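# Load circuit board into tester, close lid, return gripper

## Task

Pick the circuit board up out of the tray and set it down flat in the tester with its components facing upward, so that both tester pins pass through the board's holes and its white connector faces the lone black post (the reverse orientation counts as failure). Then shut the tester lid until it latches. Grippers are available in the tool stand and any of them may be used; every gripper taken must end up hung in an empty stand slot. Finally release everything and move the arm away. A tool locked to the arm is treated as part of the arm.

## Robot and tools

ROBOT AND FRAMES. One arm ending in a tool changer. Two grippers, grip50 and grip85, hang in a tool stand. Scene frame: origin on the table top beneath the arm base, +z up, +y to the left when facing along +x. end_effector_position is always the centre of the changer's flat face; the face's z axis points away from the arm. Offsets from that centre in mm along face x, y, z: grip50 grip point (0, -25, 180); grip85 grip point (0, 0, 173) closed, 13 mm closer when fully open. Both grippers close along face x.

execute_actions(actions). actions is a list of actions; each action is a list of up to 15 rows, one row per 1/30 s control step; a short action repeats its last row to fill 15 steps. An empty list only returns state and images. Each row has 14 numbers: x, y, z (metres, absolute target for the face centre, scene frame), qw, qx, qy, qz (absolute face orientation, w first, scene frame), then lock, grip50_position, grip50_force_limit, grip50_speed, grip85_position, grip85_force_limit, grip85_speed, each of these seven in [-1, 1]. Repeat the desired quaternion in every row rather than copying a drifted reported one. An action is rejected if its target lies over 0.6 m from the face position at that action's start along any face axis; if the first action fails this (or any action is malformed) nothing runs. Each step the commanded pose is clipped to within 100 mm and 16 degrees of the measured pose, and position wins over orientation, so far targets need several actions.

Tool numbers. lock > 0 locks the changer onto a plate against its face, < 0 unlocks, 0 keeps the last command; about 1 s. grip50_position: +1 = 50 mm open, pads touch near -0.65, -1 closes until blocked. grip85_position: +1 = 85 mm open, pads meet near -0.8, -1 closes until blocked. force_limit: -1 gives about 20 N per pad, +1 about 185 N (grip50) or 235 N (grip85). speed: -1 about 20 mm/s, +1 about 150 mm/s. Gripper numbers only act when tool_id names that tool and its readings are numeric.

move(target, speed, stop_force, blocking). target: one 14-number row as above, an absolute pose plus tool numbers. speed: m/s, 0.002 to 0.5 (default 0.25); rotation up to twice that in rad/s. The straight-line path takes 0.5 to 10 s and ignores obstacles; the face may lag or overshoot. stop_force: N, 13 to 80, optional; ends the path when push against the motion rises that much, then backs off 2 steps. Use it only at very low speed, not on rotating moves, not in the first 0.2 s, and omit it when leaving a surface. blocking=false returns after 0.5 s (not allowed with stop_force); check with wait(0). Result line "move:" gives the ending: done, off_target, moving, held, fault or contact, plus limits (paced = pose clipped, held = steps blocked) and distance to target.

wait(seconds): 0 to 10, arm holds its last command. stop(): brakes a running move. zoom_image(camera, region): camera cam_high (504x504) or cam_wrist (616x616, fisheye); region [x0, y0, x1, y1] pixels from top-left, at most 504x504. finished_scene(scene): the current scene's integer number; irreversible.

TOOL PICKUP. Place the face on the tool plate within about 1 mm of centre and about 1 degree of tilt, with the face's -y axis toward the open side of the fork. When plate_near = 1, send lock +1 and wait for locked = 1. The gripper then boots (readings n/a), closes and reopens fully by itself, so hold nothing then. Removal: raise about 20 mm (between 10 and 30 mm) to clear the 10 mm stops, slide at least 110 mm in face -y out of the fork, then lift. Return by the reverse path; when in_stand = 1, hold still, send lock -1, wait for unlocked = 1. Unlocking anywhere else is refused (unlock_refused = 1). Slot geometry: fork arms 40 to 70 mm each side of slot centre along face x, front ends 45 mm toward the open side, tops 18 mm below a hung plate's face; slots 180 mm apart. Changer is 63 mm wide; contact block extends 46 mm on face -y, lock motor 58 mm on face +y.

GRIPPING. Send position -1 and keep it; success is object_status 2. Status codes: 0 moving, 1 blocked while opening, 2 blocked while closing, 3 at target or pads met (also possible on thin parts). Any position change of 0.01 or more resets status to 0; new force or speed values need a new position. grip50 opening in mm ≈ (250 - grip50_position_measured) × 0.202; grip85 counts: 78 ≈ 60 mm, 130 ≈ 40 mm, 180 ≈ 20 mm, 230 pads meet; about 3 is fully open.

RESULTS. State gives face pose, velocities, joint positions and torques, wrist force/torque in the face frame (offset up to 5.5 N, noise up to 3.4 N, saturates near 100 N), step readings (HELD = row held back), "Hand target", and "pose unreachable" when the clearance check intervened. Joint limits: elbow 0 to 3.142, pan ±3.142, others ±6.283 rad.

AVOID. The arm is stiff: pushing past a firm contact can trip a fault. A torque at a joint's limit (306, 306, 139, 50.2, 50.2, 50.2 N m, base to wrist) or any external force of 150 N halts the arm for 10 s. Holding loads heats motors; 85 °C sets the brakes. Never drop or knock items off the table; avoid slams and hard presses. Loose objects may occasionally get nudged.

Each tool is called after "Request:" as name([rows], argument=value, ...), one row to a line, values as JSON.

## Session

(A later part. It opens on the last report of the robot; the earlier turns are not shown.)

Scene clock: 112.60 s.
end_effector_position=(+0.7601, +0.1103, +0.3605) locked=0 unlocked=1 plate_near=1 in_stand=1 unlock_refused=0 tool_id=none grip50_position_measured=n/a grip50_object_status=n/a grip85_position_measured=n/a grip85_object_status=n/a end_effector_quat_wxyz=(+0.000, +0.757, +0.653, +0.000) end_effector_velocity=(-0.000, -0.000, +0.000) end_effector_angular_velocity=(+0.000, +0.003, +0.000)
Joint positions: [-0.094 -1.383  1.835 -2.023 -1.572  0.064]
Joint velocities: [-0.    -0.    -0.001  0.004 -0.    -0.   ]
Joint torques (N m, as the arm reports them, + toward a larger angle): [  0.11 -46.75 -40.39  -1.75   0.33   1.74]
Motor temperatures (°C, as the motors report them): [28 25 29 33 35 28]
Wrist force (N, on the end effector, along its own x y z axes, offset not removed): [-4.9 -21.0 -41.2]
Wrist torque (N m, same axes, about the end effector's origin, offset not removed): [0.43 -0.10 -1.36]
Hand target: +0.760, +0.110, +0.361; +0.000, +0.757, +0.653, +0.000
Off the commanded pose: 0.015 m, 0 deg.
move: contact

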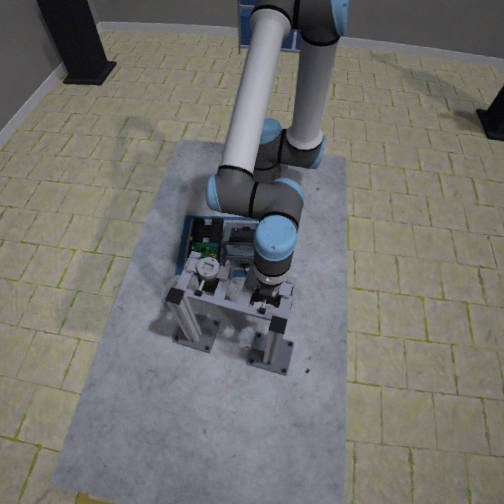

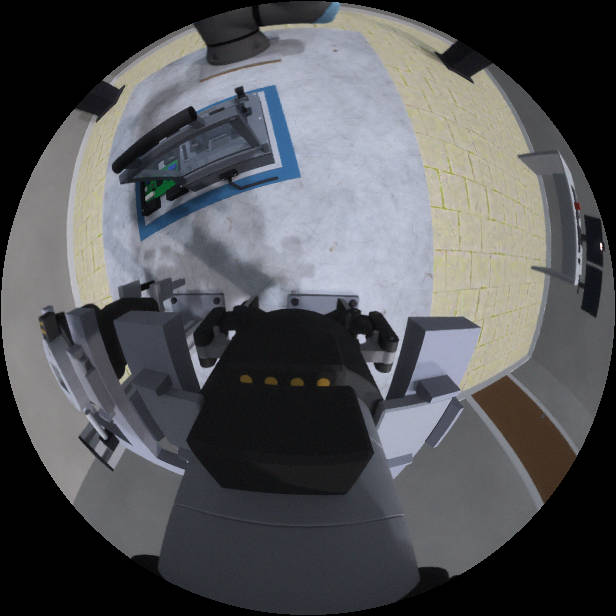

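Request:
execute_actions([
  [[0.7597,0.1103,0.3608,0,0.7541,0.6567,0,0,1,0,0,1,0,0]],
  [[0.7597,0.1103,0.3605,0,0.7541,0.6567,0,1,1,0,0,1,0,0]],
  [[0.7597,0.1103,0.3605,0,0.7541,0.6567,0,1,1,0,0,1,0,0]],
  [[0.7597,0.1103,0.3605,0,0.7541,0.6567,0,1,1,0,0,1,0,0]],
])

Scene clock: 117.93 s.
end_effector_position=(+0.7597, +0.1103, +0.3605) locked=1 unlocked=0 plate_near=1 in_stand=1 unlock_refused=0 tool_id=grip85 grip50_position_measured=n/a grip50_object_status=n/a grip85_position_measured=n/a grip85_object_status=n/a end_effector_quat_wxyz=(+0.000, +0.754, +0.657, +0.000) end_effector_velocity=(+0.000, -0.001, +0.000) end_effector_angular_velocity=(+0.000, +0.000, +0.000)
Joint positions: [-0.095 -1.384  1.836 -2.023 -1.572  0.054]
Joint velocities: [-0.001  0.    -0.     0.    -0.    -0.001]
Joint torques (N m, as the arm reports them, + toward a larger angle): [-13.79 -32.54 -32.18  -3.38  -0.04  -3.43]
Motor temperatures (°C, as the motors report them): [28 25 29 33 35 28]
Wrist force (N, on the end effector, along its own x y z axes, offset not removed): [2.2 -8.9 -40.9]
Wrist torque (N m, same axes, about the end effector's origin, offset not removed): [0.51 -2.60 0.37]
Hand target: +0.760, +0.110, +0.361; +0.000, +0.754, +0.657, +0.000
Off the commanded pose: 0.000 m, 0 deg.
Step readings (end_effector_position; steps 1 to 15: 1st action; 16 to 30: 2nd action; 31 to 45: 3rd action; 46 to 60: 4th action):
0: (+0.7602, +0.1103, +0.3608)
1: (+0.7602, +0.1103, +0.3608)
2: (+0.7601, +0.1103, +0.3608)
4: (+0.7600, +0.1103, +0.3609)
8: (+0.7598, +0.1103, +0.3608)
15: (+0.7597, +0.1103, +0.3608)
16: (+0.7597, +0.1103, +0.3608)
17: (+0.7597, +0.1103, +0.3608)
19: (+0.7597, +0.1103, +0.3607)
23: (+0.7597, +0.1103, +0.3607)
30: (+0.7597, +0.1103, +0.3606)
31: (+0.7597, +0.1103, +0.3606)
32: (+0.7597, +0.1103, +0.3606)
34: (+0.7597, +0.1103, +0.3606)
38: (+0.7597, +0.1103, +0.3606)
45: (+0.7597, +0.1103, +0.3606)
46: (+0.7597, +0.1103, +0.3606)
47: (+0.7597, +0.1103, +0.3606)
49: (+0.7597, +0.1103, +0.3606)
53: (+0.7597, +0.1103, +0.3606)
60: end_effector_position above

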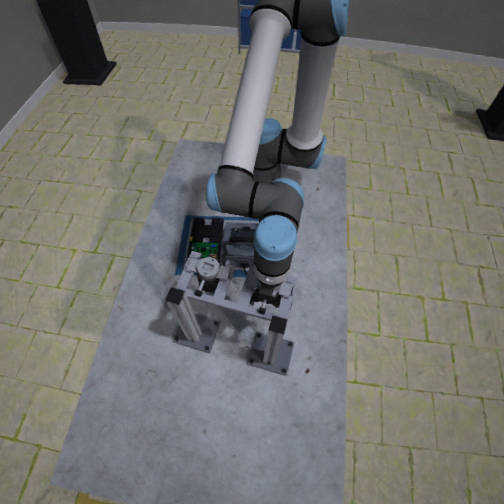

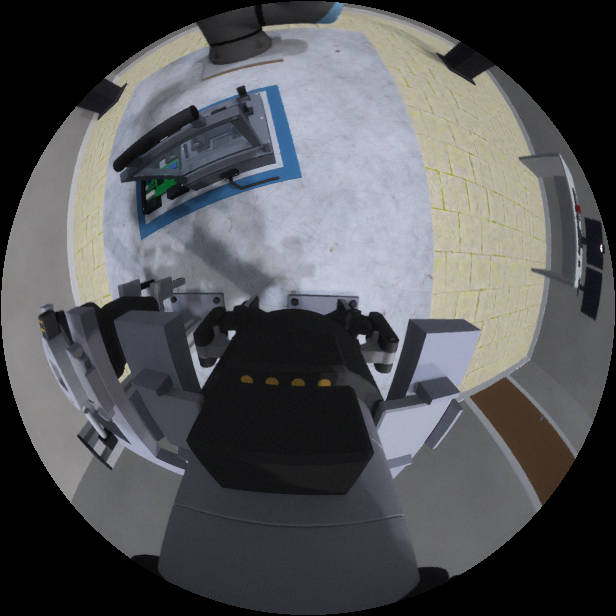

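Request:
move(target=[0.7597,0.1103,0.381,0,0.7541,0.6567,0,0,1,0,0,1,0,0], speed=0.05)

Request:
move(target=[0.6408,0.1268,0.381,0,0.7541,0.6567,0,0,1,0,0,1,0,0], speed=0.12)

Request:
move(target=[0.62,0.1,0.5,0,0.7541,0.6567,0,0,1,0,0,1,0,0])

Request:
move(target=[0.47,-0.08,0.5,0,1,0,0,0,1,0,0,1,0,0], speed=0.35)

Scene clock: 126.43 s.
end_effector_position=(+0.7597, +0.1103, +0.3807) locked=1 unlocked=0 plate_near=1 in_stand=0 unlock_refused=0 tool_id=grip85 grip50_position_measured=n/a grip50_object_status=n/a grip85_position_measured=3 grip85_object_status=3 end_effector_quat_wxyz=(-0.000, +0.754, +0.657, +0.000) end_effector_velocity=(-0.000, +0.001, +0.002) end_effector_angular_velocity=(+0.000, +0.001, +0.001)
Joint positions: [-0.095 -1.398  1.815 -1.987 -1.572  0.054]
Joint velocities: [ 0.001 -0.002 -0.003  0.005 -0.     0.   ]
Joint torques (N m, as the arm reports them, + toward a larger angle): [  -6.05 -101.51  -62.86   -3.53   -0.38   -0.52]
Motor temperatures (°C, as the motors report them): [28 25 29 33 35 28]
Wrist force (N, on the end effector, along its own x y z axes, offset not removed): [0.6 -0.4 -1.3]
Wrist torque (N m, same axes, about the end effector's origin, offset not removed): [0.05 -0.29 -0.08]
Hand target: +0.760, +0.110, +0.381; +0.000, +0.754, +0.657, +0.000
Off the commanded pose: 0.000 m, 0 deg.
move: done

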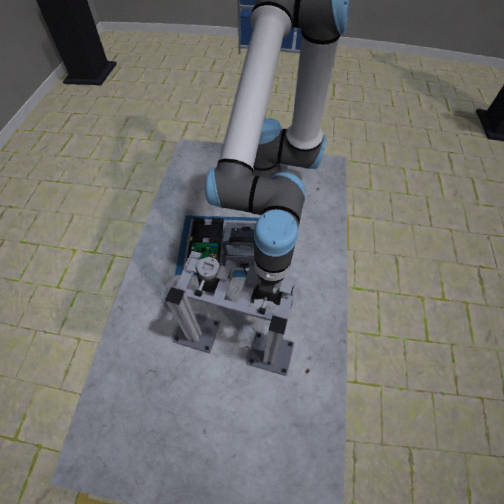

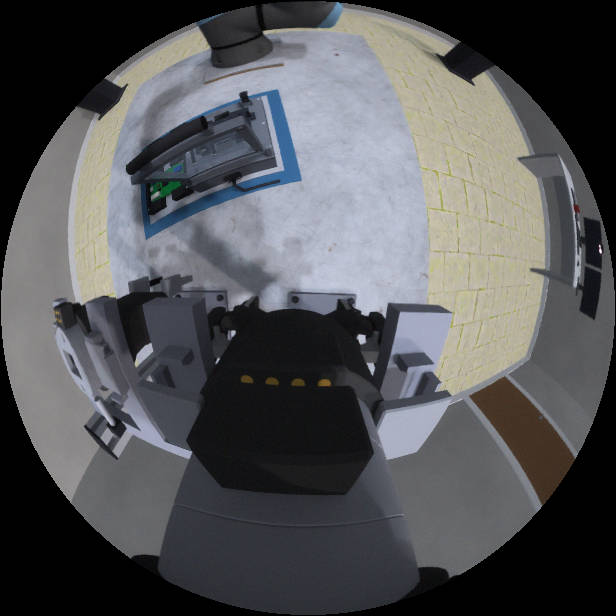

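Scene clock: 128.00 s.
end_effector_position=(+0.6411, +0.1268, +0.3809) locked=1 unlocked=0 plate_near=1 in_stand=0 unlock_refused=0 tool_id=grip85 grip50_position_measured=n/a grip50_object_status=n/a grip85_position_measured=3 grip85_object_status=3 end_effector_quat_wxyz=(+0.000, +0.754, +0.657, -0.000) end_effector_velocity=(-0.002, +0.001, +0.000) end_effector_angular_velocity=(+0.000, -0.001, -0.001)
Joint positions: [-0.084 -1.585  2.018 -2.004 -1.572  0.064]
Joint velocities: [ 0.001 -0.004  0.003 -0.     0.     0.002]
Joint torques (N m, as the arm reports them, + toward a larger angle): [ 11.97 -79.91 -44.88  -3.04  -1.35   3.89]
Motor temperatures (°C, as the motors report them): [28 25 29 33 35 28]
Wrist force (N, on the end effector, along its own x y z axes, offset not removed): [0.6 0.2 -1.7]
Wrist torque (N m, same axes, about the end effector's origin, offset not removed): [-0.02 -0.26 -0.12]
Hand target: +0.641, +0.127, +0.381; +0.000, +0.754, +0.657, -0.000
Off the commanded pose: 0.000 m, 0 deg.
move: done

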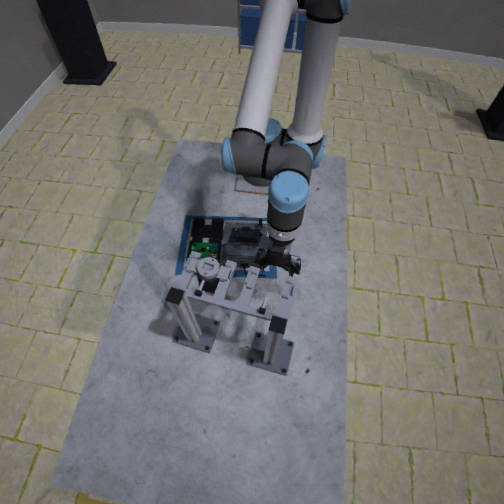

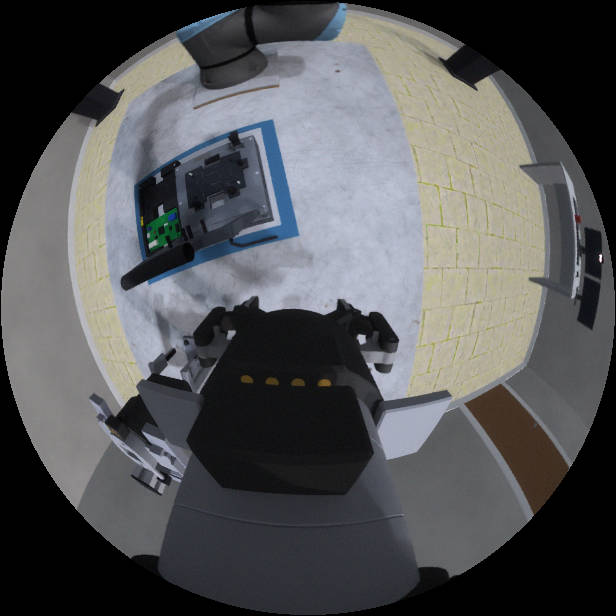

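Scene clock: 129.13 s.
end_effector_position=(+0.6201, +0.1001, +0.4996) locked=1 unlocked=0 plate_near=1 in_stand=0 unlock_refused=0 tool_id=grip85 grip50_position_measured=n/a grip50_object_status=n/a grip85_position_measured=3 grip85_object_status=3 end_effector_quat_wxyz=(-0.000, +0.754, +0.657, +0.000) end_effector_velocity=(+0.000, -0.000, +0.002) end_effector_angular_velocity=(+0.001, +0.002, +0.002)
Joint positions: [-0.13  -1.695  1.9   -1.776 -1.572  0.018]
Joint velocities: [-0.001 -0.    -0.004  0.006  0.    -0.003]
Joint torques (N m, as the arm reports them, + toward a larger angle): [-14.27 -71.32 -65.44  -3.32   1.42  -3.29]
Motor temperatures (°C, as the motors report them): [28 25 29 33 35 28]
Wrist force (N, on the end effector, along its own x y z axes, offset not removed): [-0.8 -1.2 -3.6]
Wrist torque (N m, same axes, about the end effector's origin, offset not removed): [-0.08 -0.18 -0.11]
Hand target: +0.620, +0.100, +0.500; -0.000, +0.754, +0.657, +0.000
Off the commanded pose: 0.000 m, 0 deg.
move: done

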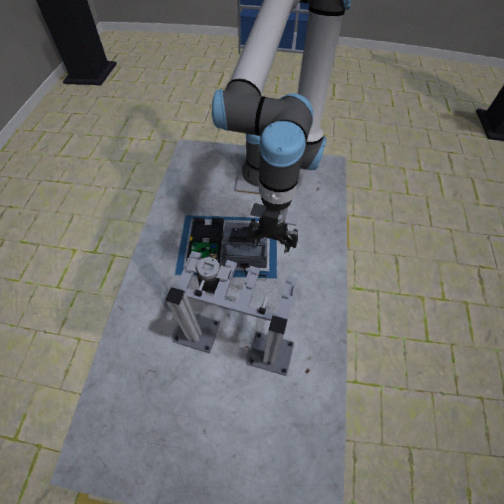

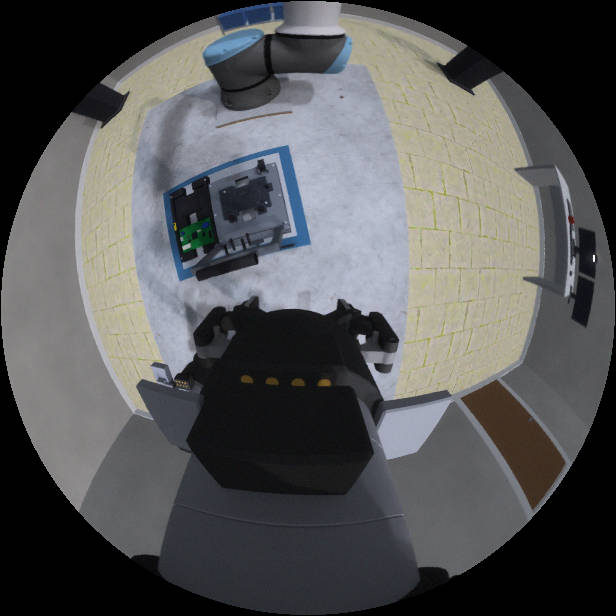

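Scene clock: 131.77 s.
end_effector_position=(+0.4702, -0.0793, +0.4999) locked=1 unlocked=0 plate_near=1 in_stand=0 unlock_refused=0 tool_id=grip85 grip50_position_measured=n/a grip50_object_status=n/a grip85_position_measured=3 grip85_object_status=3 end_effector_quat_wxyz=(-0.000, +1.000, +0.001, -0.000) end_effector_velocity=(-0.002, -0.003, -0.000) end_effector_angular_velocity=(-0.000, +0.001, -0.019)
Joint positions: [-0.55  -1.979  2.103 -1.695 -1.571  1.029]
Joint velocities: [-0.007 -0.003  0.002  0.001 -0.     0.011]
Joint torques (N m, as the arm reports them, + toward a larger angle): [-12.37 -42.35 -50.33  -3.29  -2.29   3.38]
Motor temperatures (°C, as the motors report them): [28 25 29 33 35 28]
Wrist force (N, on the end effector, along its own x y z axes, offset not removed): [0.7 -0.4 -0.7]
Wrist torque (N m, same axes, about the end effector's origin, offset not removed): [-0.03 -0.35 -0.10]
Hand target: +0.470, -0.080, +0.500; -0.000, +1.000, +0.000, -0.000
Off the commanded pose: 0.001 m, 0 deg.
move: done

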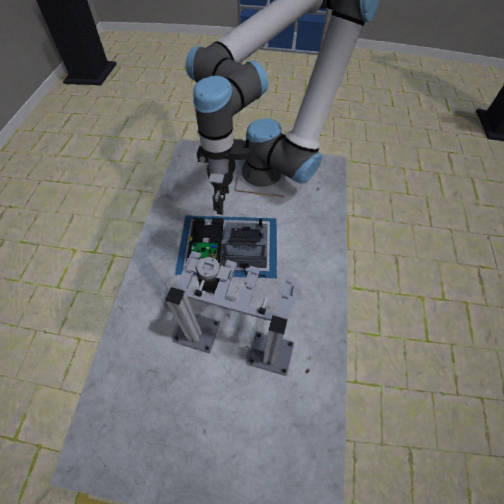

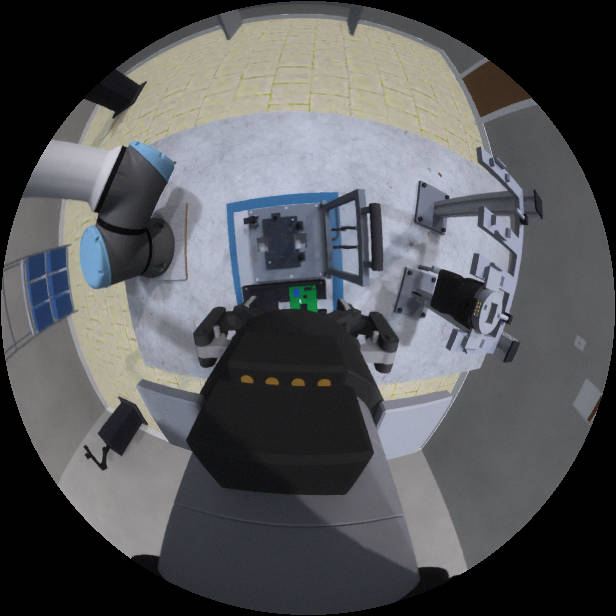

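Request:
move(target=[0.43,-0.1,0.36,0,1,0,0,0,1,0,0,1,0,0])

Request:
zoom_image(camera="cam_wrist", region=[210, 130, 450, 320])

Scene clock: 137.17 s.
end_effector_position=(+0.4300, -0.0998, +0.3603) locked=1 unlocked=0 plate_near=1 in_stand=0 unlock_refused=0 tool_id=grip85 grip50_position_measured=n/a grip50_object_status=n/a grip85_position_measured=3 grip85_object_status=3 end_effector_quat_wxyz=(-0.000, +1.000, -0.000, -0.000) end_effector_velocity=(-0.001, -0.000, -0.002) end_effector_angular_velocity=(-0.001, -0.002, +0.002)
Joint positions: [-0.643 -1.984  2.359 -1.945 -1.572  0.938]
Joint velocities: [-0.002 -0.     0.004 -0.005  0.    -0.004]
Joint torques (N m, as the arm reports them, + toward a larger angle): [-11.81   3.65 -49.83 -10.56   1.86  -3.14]
Motor temperatures (°C, as the motors report them): [28 25 29 33 35 28]
Wrist force (N, on the end effector, along its own x y z axes, offset not removed): [-1.1 0.1 -2.6]
Wrist torque (N m, same axes, about the end effector's origin, offset not removed): [0.04 -0.20 -0.12]
Hand target: +0.430, -0.100, +0.360; -0.000, +1.000, -0.000, +0.000
Off the commanded pose: 0.000 m, 0 deg.
move: done

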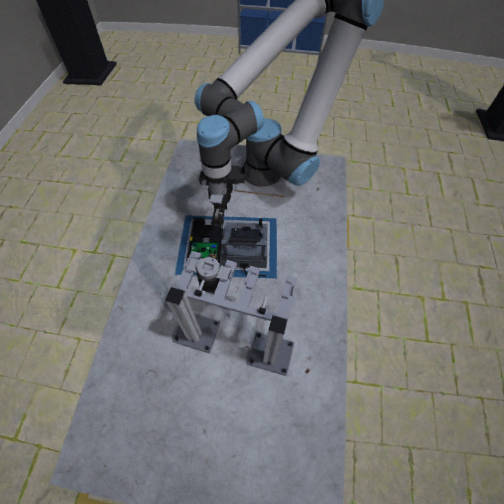

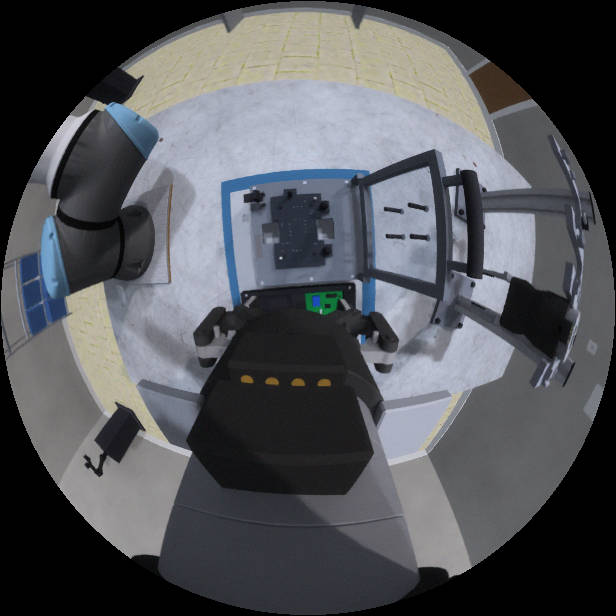

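Region (210, 130, 450, 320) of cam_wrist's 616x616 image, scaled by 2.100, with more detail than that image has; it fills the top 399 rows of this view, and the rest is white.

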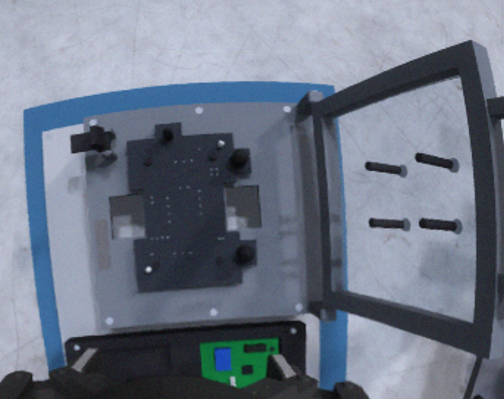

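Request:
move(target=[0.47,-0.25,0.32,0,0.99905,0.0436,0,0,1,0,0,1,0,0])

Request:
zoom_image(camera="cam_wrist", region=[210, 150, 410, 320])

Scene clock: 156.43 s.
end_effector_position=(+0.4698, -0.2496, +0.3202) locked=1 unlocked=0 plate_near=1 in_stand=0 unlock_refused=0 tool_id=grip85 grip50_position_measured=n/a grip50_object_status=n/a grip85_position_measured=3 grip85_object_status=3 end_effector_quat_wxyz=(-0.000, +0.999, +0.044, +0.000) end_effector_velocity=(+0.001, -0.003, -0.001) end_effector_angular_velocity=(+0.001, +0.000, +0.002)
Joint positions: [-0.832 -1.75   2.284 -2.105 -1.571  0.663]
Joint velocities: [-0.002  0.005 -0.002 -0.003  0.    -0.004]
Joint torques (N m, as the arm reports them, + toward a larger angle): [-13.69 -22.18 -58.82 -11.12   1.43  -3.58]
Motor temperatures (°C, as the motors report them): [28 25 29 33 35 28]
Wrist force (N, on the end effector, along its own x y z axes, offset not removed): [-2.5 -1.2 0.1]
Wrist torque (N m, same axes, about the end effector's origin, offset not removed): [-0.09 -0.07 -0.05]
Hand target: +0.470, -0.250, +0.320; -0.000, +0.999, +0.044, +0.000
Off the commanded pose: 0.001 m, 0 deg.
move: done

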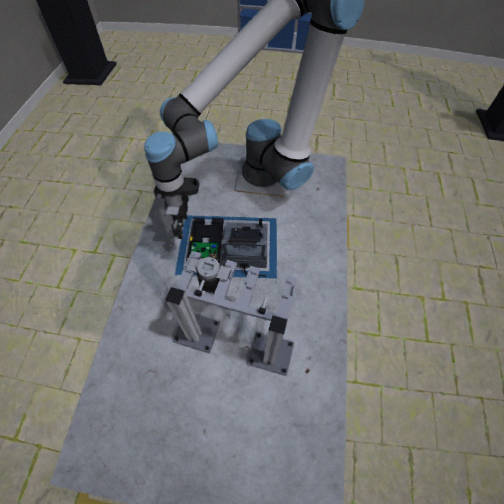

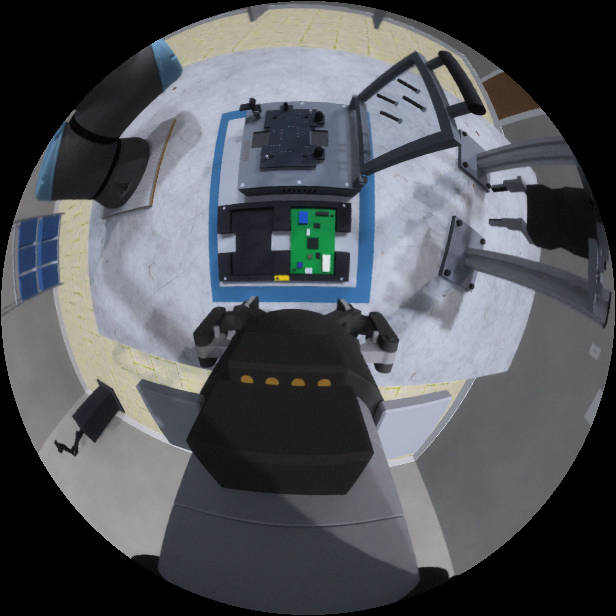

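Region (210, 150, 410, 320) of cam_wrist's 616x616 image, scaled by 2.520, with more detail than that image has; it fills the top 428 rows of this view, and the rest is white.

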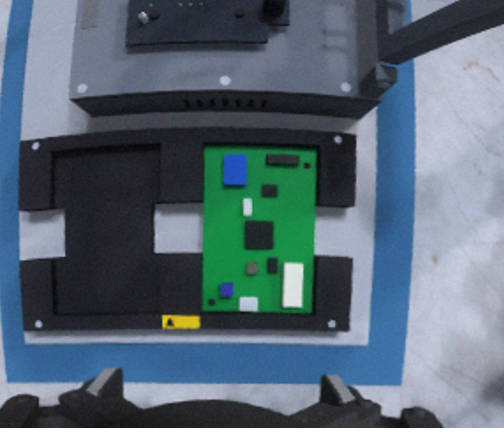

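Request:
move(target=[0.483,-0.1797,0.23,0,0.99905,0.0436,0,0,1,0,0,1,0,0], speed=0.15)

Request:
zoom_image(camera="cam_wrist", region=[200, 190, 410, 330])

Scene clock: 174.73 s.
end_effector_position=(+0.4829, -0.1799, +0.2303) locked=1 unlocked=0 plate_near=1 in_stand=0 unlock_refused=0 tool_id=grip85 grip50_position_measured=n/a grip50_object_status=n/a grip85_position_measured=3 grip85_object_status=3 end_effector_quat_wxyz=(+0.000, +0.999, +0.044, -0.000) end_effector_velocity=(+0.001, +0.003, -0.003) end_effector_angular_velocity=(+0.000, +0.001, +0.000)
Joint positions: [-0.711 -1.66   2.406 -2.318 -1.572  0.783]
Joint velocities: [ 0.005  0.004  0.003 -0.006 -0.     0.005]
Joint torques (N m, as the arm reports them, + toward a larger angle): [ 11.5  -23.64 -35.54 -11.12  -2.77   4.46]
Motor temperatures (°C, as the motors report them): [28 25 29 33 35 28]
Wrist force (N, on the end effector, along its own x y z axes, offset not removed): [-0.9 -0.9 -2.2]
Wrist torque (N m, same axes, about the end effector's origin, offset not removed): [-0.04 -0.19 -0.18]
Hand target: +0.483, -0.180, +0.230; +0.000, +0.999, +0.044, -0.000
Off the commanded pose: 0.000 m, 0 deg.
move: done

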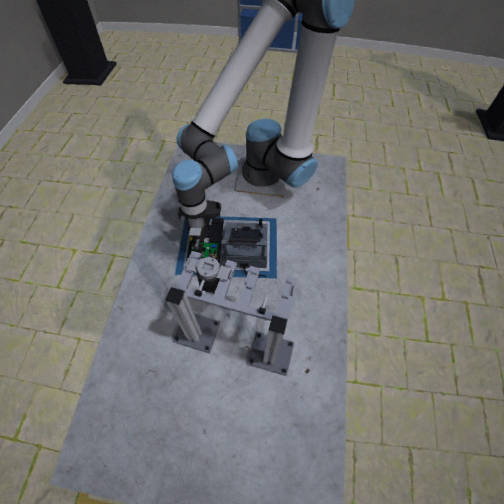

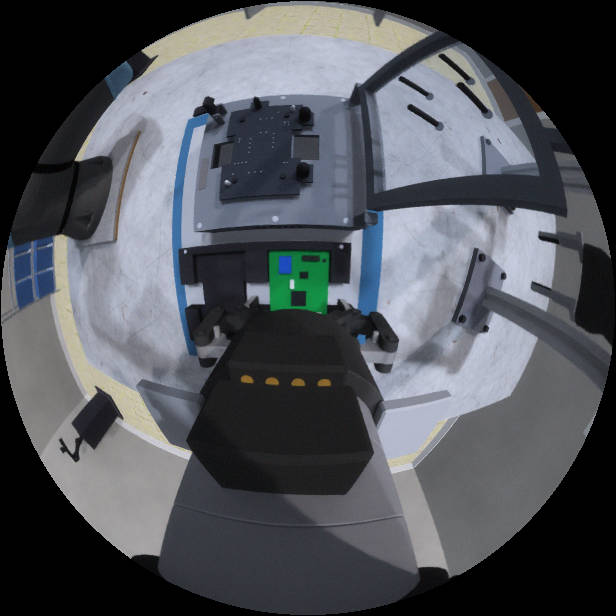

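Region (200, 190, 410, 330) of cam_wrist's 616x616 image, scaled by 2.400, with more detail than that image has.

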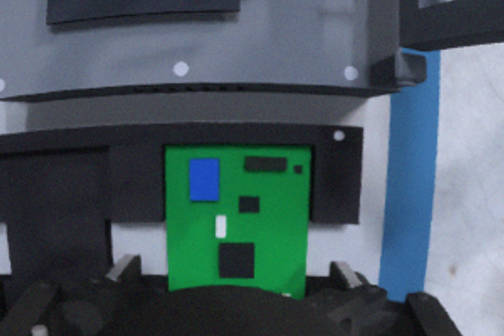

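Request:
move(target=[0.483,-0.1797,0.205,0,0.99905,0.0436,0,0,1,0,0,1,0,0], speed=0.04, stop_force=15)

Request:
move(target=[0.483,-0.1797,0.17,0,0.99905,0.0436,0,0,1,0,0,1,0,0], speed=0.008, stop_force=13)

Request:
zoom_image(camera="cam_wrist", region=[200, 190, 410, 330])

Scene clock: 184.97 s.
end_effector_position=(+0.4830, -0.1797, +0.2053) locked=1 unlocked=0 plate_near=1 in_stand=0 unlock_refused=0 tool_id=grip85 grip50_position_measured=n/a grip50_object_status=n/a grip85_position_measured=3 grip85_object_status=3 end_effector_quat_wxyz=(-0.000, +0.999, +0.044, -0.000) end_effector_velocity=(+0.000, -0.001, -0.002) end_effector_angular_velocity=(-0.001, -0.001, -0.003)
Joint positions: [-0.711 -1.617  2.429 -2.384 -1.572  0.783]
Joint velocities: [-0.001  0.004  0.001 -0.007 -0.     0.002]
Joint torques (N m, as the arm reports them, + toward a larger angle): [  9.33 -26.48 -35.03 -11.59   1.22   3.68]
Motor temperatures (°C, as the motors report them): [28 25 29 33 35 28]
Wrist force (N, on the end effector, along its own x y z axes, offset not removed): [-0.5 -0.9 -1.1]
Wrist torque (N m, same axes, about the end effector's origin, offset not removed): [-0.02 -0.24 -0.07]
Hand target: +0.483, -0.180, +0.205; -0.000, +0.999, +0.044, -0.000
Off the commanded pose: 0.000 m, 0 deg.
move: done

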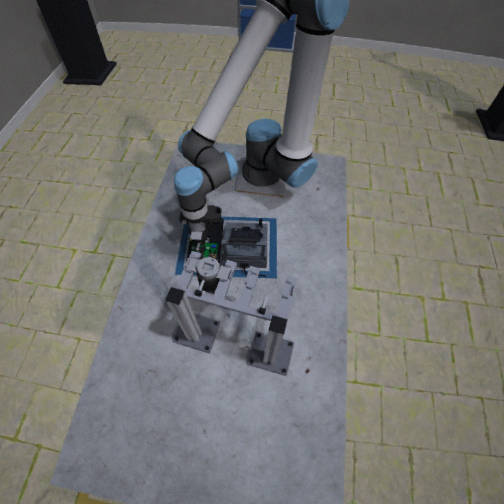

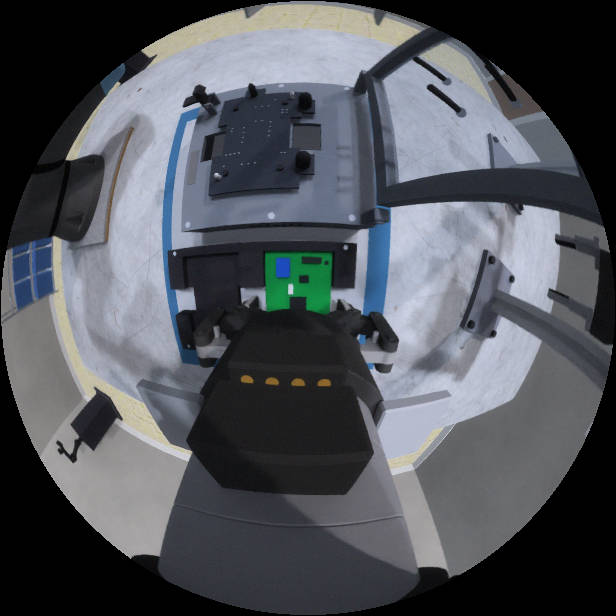

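Scene clock: 188.00 s.
end_effector_position=(+0.4830, -0.1797, +0.1842) locked=1 unlocked=0 plate_near=1 in_stand=0 unlock_refused=0 tool_id=grip85 grip50_position_measured=n/a grip50_object_status=n/a grip85_position_measured=3 grip85_object_status=3 end_effector_quat_wxyz=(+0.000, +0.999, +0.044, +0.000) end_effector_velocity=(-0.001, +0.002, +0.001) end_effector_angular_velocity=(+0.004, +0.004, +0.001)
Joint positions: [-0.711 -1.577  2.446 -2.441 -1.572  0.783]
Joint velocities: [ 0.001 -0.005  0.001  0.01  -0.    -0.   ]
Joint torques (N m, as the arm reports them, + toward a larger angle): [ -6.24 -43.35 -17.11   3.61   1.39  -2.4 ]
Motor temperatures (°C, as the motors report them): [28 25 29 33 35 28]
Wrist force (N, on the end effector, along its own x y z axes, offset not removed): [4.2 5.3 -45.9]
Wrist torque (N m, same axes, about the end effector's origin, offset not removed): [-0.79 -1.57 -0.38]
Hand target: +0.483, -0.180, +0.185; -0.000, +0.999, +0.044, -0.000
Off the commanded pose: 0.014 m, 0 deg.
move: contact

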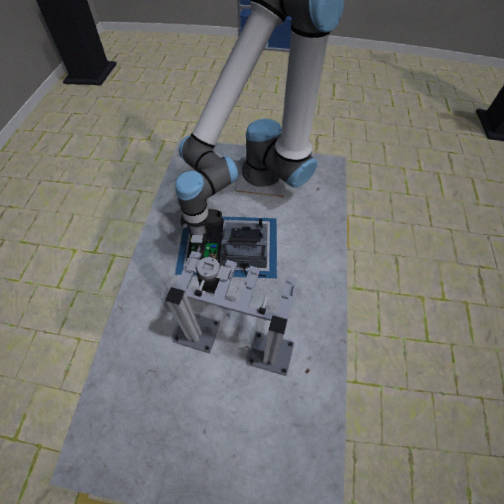

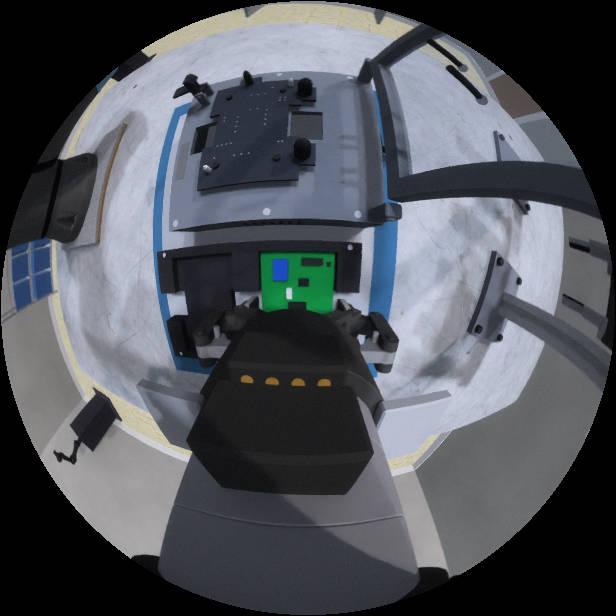

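Region (200, 190, 410, 330) of cam_wrist's 616x616 image, scaled by 2.400, with more detail than that image has.

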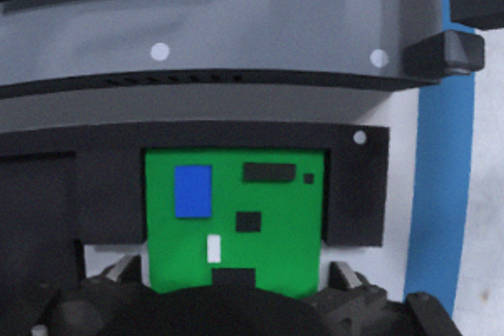

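Request:
move(target=[0.483,-0.1797,0.191,0,0.99905,0.0436,0,0,1,0,0,1,-0.6,-0.5], speed=0.03)

Request:
move(target=[0.483,-0.1797,0.191,0,0.99905,0.0436,0,0,1,0,0,-1,-0.6,-0.5], speed=0.03)

Scene clock: 193.90 s.
end_effector_position=(+0.4830, -0.1797, +0.1907) locked=1 unlocked=0 plate_near=1 in_stand=0 unlock_refused=0 tool_id=grip85 grip50_position_measured=n/a grip50_object_status=n/a grip85_position_measured=3 grip85_object_status=3 end_effector_quat_wxyz=(+0.000, +0.999, +0.044, +0.000) end_effector_velocity=(+0.000, +0.001, +0.002) end_effector_angular_velocity=(+0.000, -0.000, +0.001)
Joint positions: [-0.711 -1.589  2.441 -2.423 -1.572  0.783]
Joint velocities: [ 0.001 -0.004 -0.002  0.006  0.     0.001]
Joint torques (N m, as the arm reports them, + toward a larger angle): [ -6.51 -60.54 -49.85  -3.32   1.49  -2.83]
Motor temperatures (°C, as the motors report them): [28 25 29 33 35 28]
Wrist force (N, on the end effector, along its own x y z axes, offset not removed): [-0.8 -3.0 -1.7]
Wrist torque (N m, same axes, about the end effector's origin, offset not removed): [-0.13 -0.30 -0.15]
Hand target: +0.483, -0.180, +0.191; +0.000, +0.999, +0.044, +0.000
Off the commanded pose: 0.000 m, 0 deg.
move: done

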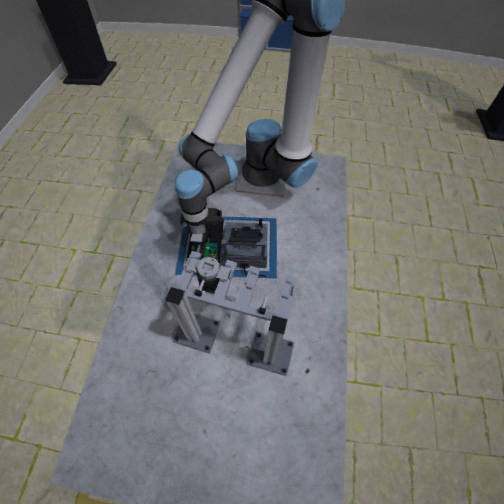

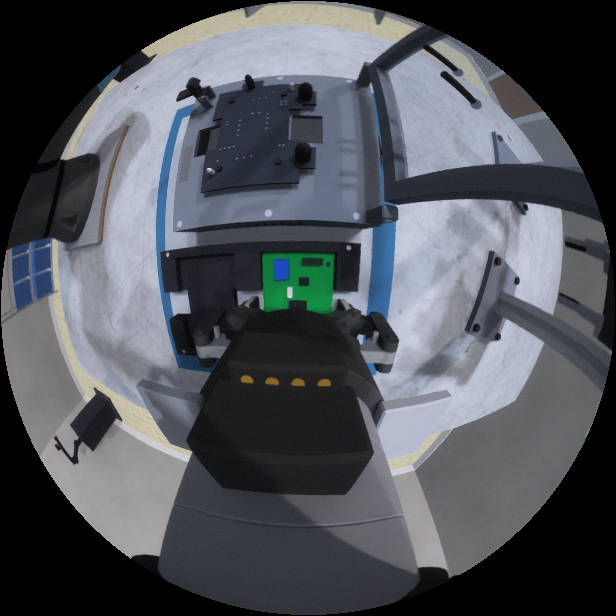

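Scene clock: 194.60 s.
end_effector_position=(+0.4831, -0.1797, +0.1911) locked=1 unlocked=0 plate_near=1 in_stand=0 unlock_refused=0 tool_id=grip85 grip50_position_measured=n/a grip50_object_status=n/a grip85_position_measured=48 grip85_object_status=2 end_effector_quat_wxyz=(+0.000, +0.999, +0.044, +0.000) end_effector_velocity=(-0.000, +0.000, +0.000) end_effector_angular_velocity=(-0.000, -0.000, +0.001)
Joint positions: [-0.711 -1.59   2.441 -2.422 -1.572  0.783]
Joint velocities: [ 0.    -0.001  0.     0.    -0.    -0.001]
Joint torques (N m, as the arm reports them, + toward a larger angle): [ -6.13 -49.85 -31.09   0.15   1.05  -3.25]
Motor temperatures (°C, as the motors report them): [28 25 29 33 35 28]
Wrist force (N, on the end effector, along its own x y z axes, offset not removed): [2.2 -2.4 -27.2]
Wrist torque (N m, same axes, about the end effector's origin, offset not removed): [-0.18 -0.30 -0.21]
Hand target: +0.483, -0.180, +0.191; +0.000, +0.999, +0.044, +0.000
Off the commanded pose: 0.000 m, 0 deg.
move: done

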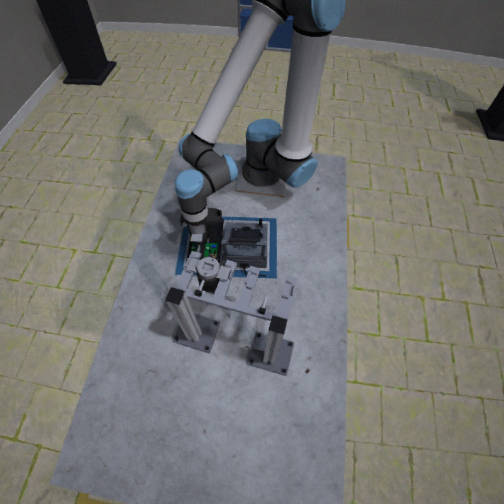

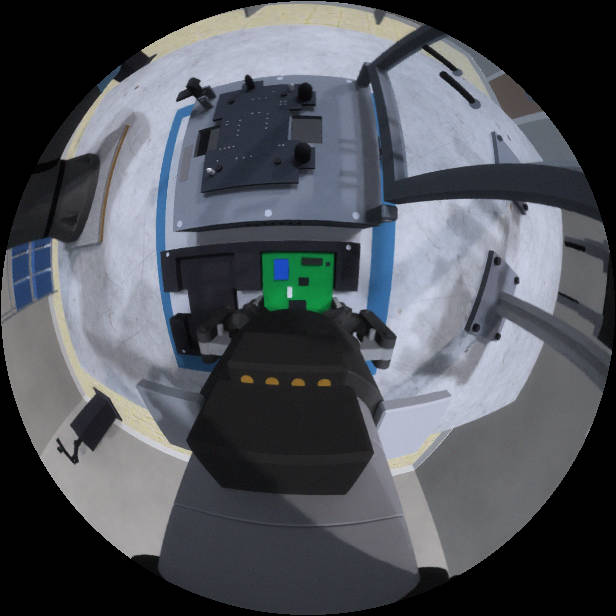

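Request:
move(target=[0.483,-0.1797,0.24,0,0.99905,0.0436,0,0,1,0,0,-1,-0.6,-0.5], speed=0.06)

Request:
move(target=[0.43,-0.15,0.31,0,0.6756,0.7373,0,0,1,0,0,-1,-0.6,-0.5], speed=0.4)

Request:
move(target=[0.4253,-0.0088,0.31,0,-0.0436,0.99905,0,0,1,0,0,-1,-0.6,-0.5], speed=0.4)

Request:
zoom_image(camera="cam_wrist", region=[200, 190, 410, 330])

Scene clock: 203.27 s.
end_effector_position=(+0.4830, -0.1797, +0.2396) locked=1 unlocked=0 plate_near=1 in_stand=0 unlock_refused=0 tool_id=grip85 grip50_position_measured=n/a grip50_object_status=n/a grip85_position_measured=48 grip85_object_status=2 end_effector_quat_wxyz=(+0.000, +0.999, +0.044, +0.000) end_effector_velocity=(-0.000, -0.000, +0.002) end_effector_angular_velocity=(+0.001, +0.001, -0.001)
Joint positions: [-0.711 -1.675  2.397 -2.294 -1.572  0.783]
Joint velocities: [-0.001 -0.004 -0.002  0.007 -0.     0.001]
Joint torques (N m, as the arm reports them, + toward a larger angle): [  6.76 -60.41 -55.03  -2.97  -2.16   2.35]
Motor temperatures (°C, as the motors report them): [28 25 29 33 35 28]
Wrist force (N, on the end effector, along its own x y z axes, offset not removed): [-2.0 -0.7 -1.9]
Wrist torque (N m, same axes, about the end effector's origin, offset not removed): [-0.05 -0.14 -0.11]
Hand target: +0.483, -0.180, +0.240; +0.000, +0.999, +0.044, +0.000
Off the commanded pose: 0.000 m, 0 deg.
move: done

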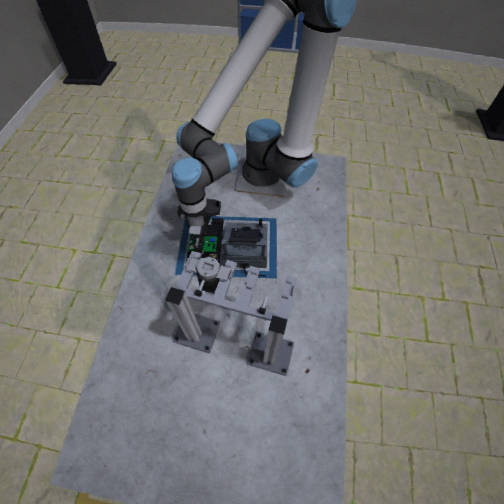

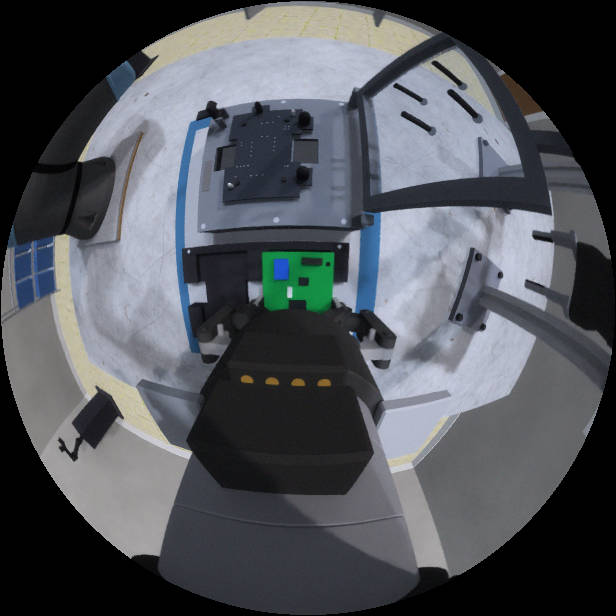

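Scene clock: 205.87 s.
end_effector_position=(+0.4301, -0.1500, +0.3098) locked=1 unlocked=0 plate_near=1 in_stand=0 unlock_refused=0 tool_id=grip85 grip50_position_measured=n/a grip50_object_status=n/a grip85_position_measured=48 grip85_object_status=2 end_effector_quat_wxyz=(+0.000, +0.676, +0.737, -0.000) end_effector_velocity=(-0.001, -0.000, +0.001) end_effector_angular_velocity=(+0.002, +0.000, +0.015)
Joint positions: [-0.737 -1.9    2.409 -2.079 -1.572 -0.812]
Joint velocities: [-0.002 -0.002 -0.     0.004  0.002 -0.017]
Joint torques (N m, as the arm reports them, + toward a larger angle): [-12.52 -41.73 -61.28  -2.87   1.68  -3.59]
Motor temperatures (°C, as the motors report them): [28 25 29 33 35 28]
Wrist force (N, on the end effector, along its own x y z axes, offset not removed): [-1.1 -1.4 0.1]
Wrist torque (N m, same axes, about the end effector's origin, offset not removed): [-0.01 -0.22 -0.13]
Hand target: +0.430, -0.150, +0.310; -0.000, +0.676, +0.737, +0.000
Off the commanded pose: 0.000 m, 0 deg.
move: done

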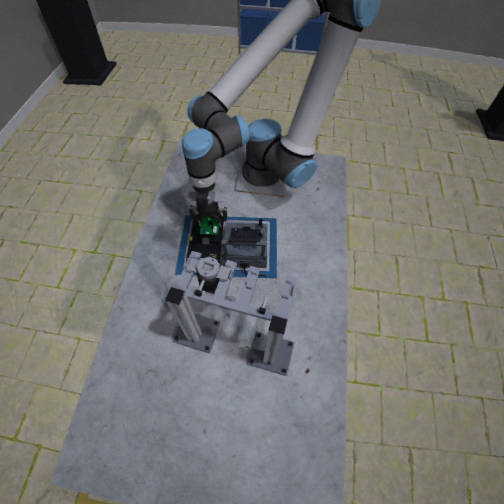

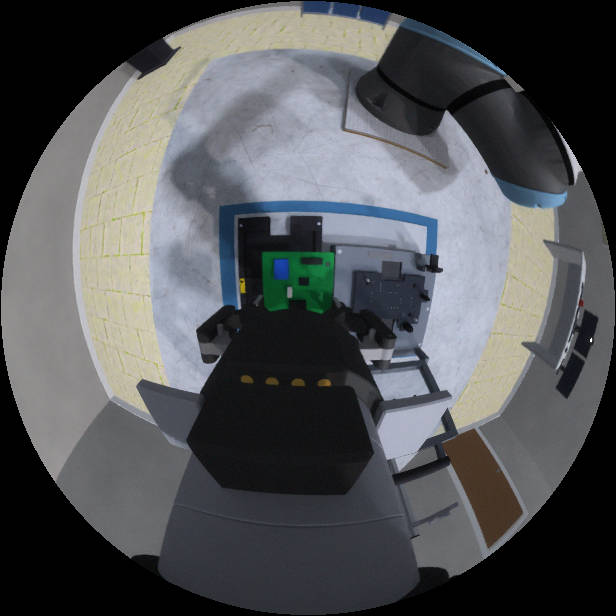

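Scene clock: 208.47 s.
end_effector_position=(+0.4253, -0.0092, +0.3100) locked=1 unlocked=0 plate_near=1 in_stand=0 unlock_refused=0 tool_id=grip85 grip50_position_measured=n/a grip50_object_status=n/a grip85_position_measured=48 grip85_object_status=2 end_effector_quat_wxyz=(-0.000, -0.043, +0.999, -0.000) end_effector_velocity=(-0.000, +0.001, -0.000) end_effector_angular_velocity=(+0.000, -0.001, +0.012)
Joint positions: [-0.452 -1.972  2.449 -2.048 -1.572 -2.098]
Joint velocities: [ 0.002 -0.     0.    -0.     0.001 -0.01 ]
Joint torques (N m, as the arm reports them, + toward a larger angle): [  8.83 -40.98 -46.61  -3.28   1.31  -2.87]
Motor temperatures (°C, as the motors report them): [28 25 29 33 35 28]
Wrist force (N, on the end effector, along its own x y z axes, offset not removed): [-1.3 -0.8 0.1]
Wrist torque (N m, same axes, about the end effector's origin, offset not removed): [-0.08 -0.13 -0.14]
Hand target: +0.425, -0.009, +0.310; -0.000, -0.044, +0.999, -0.000
Off the commanded pose: 0.000 m, 0 deg.
move: done

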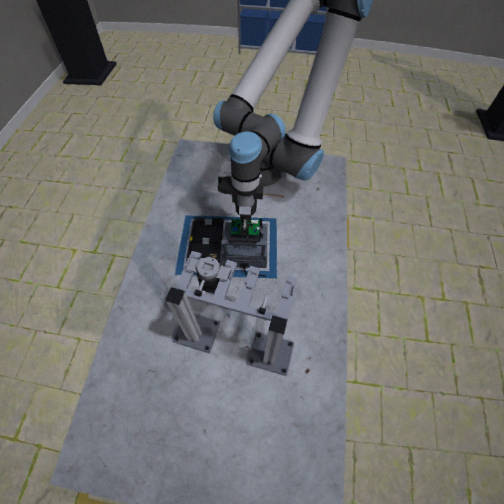

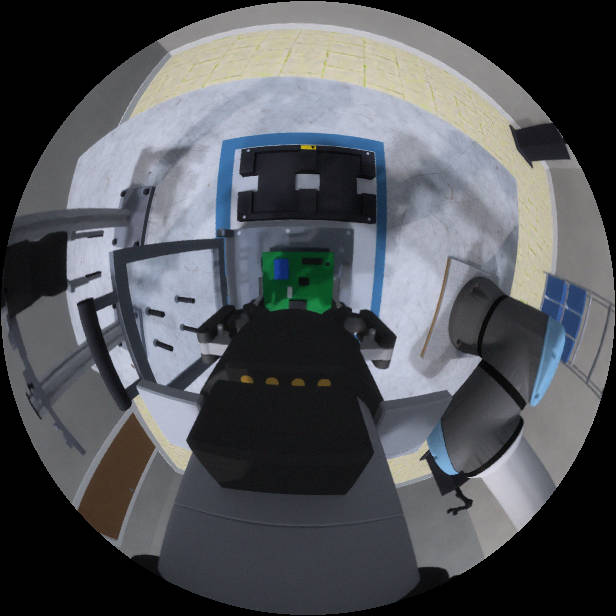

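Region (200, 190, 410, 330) of cam_wrist's 616x616 image, scaled by 2.400, with more detail than that image has.

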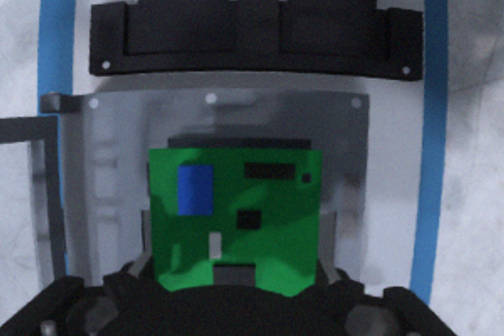

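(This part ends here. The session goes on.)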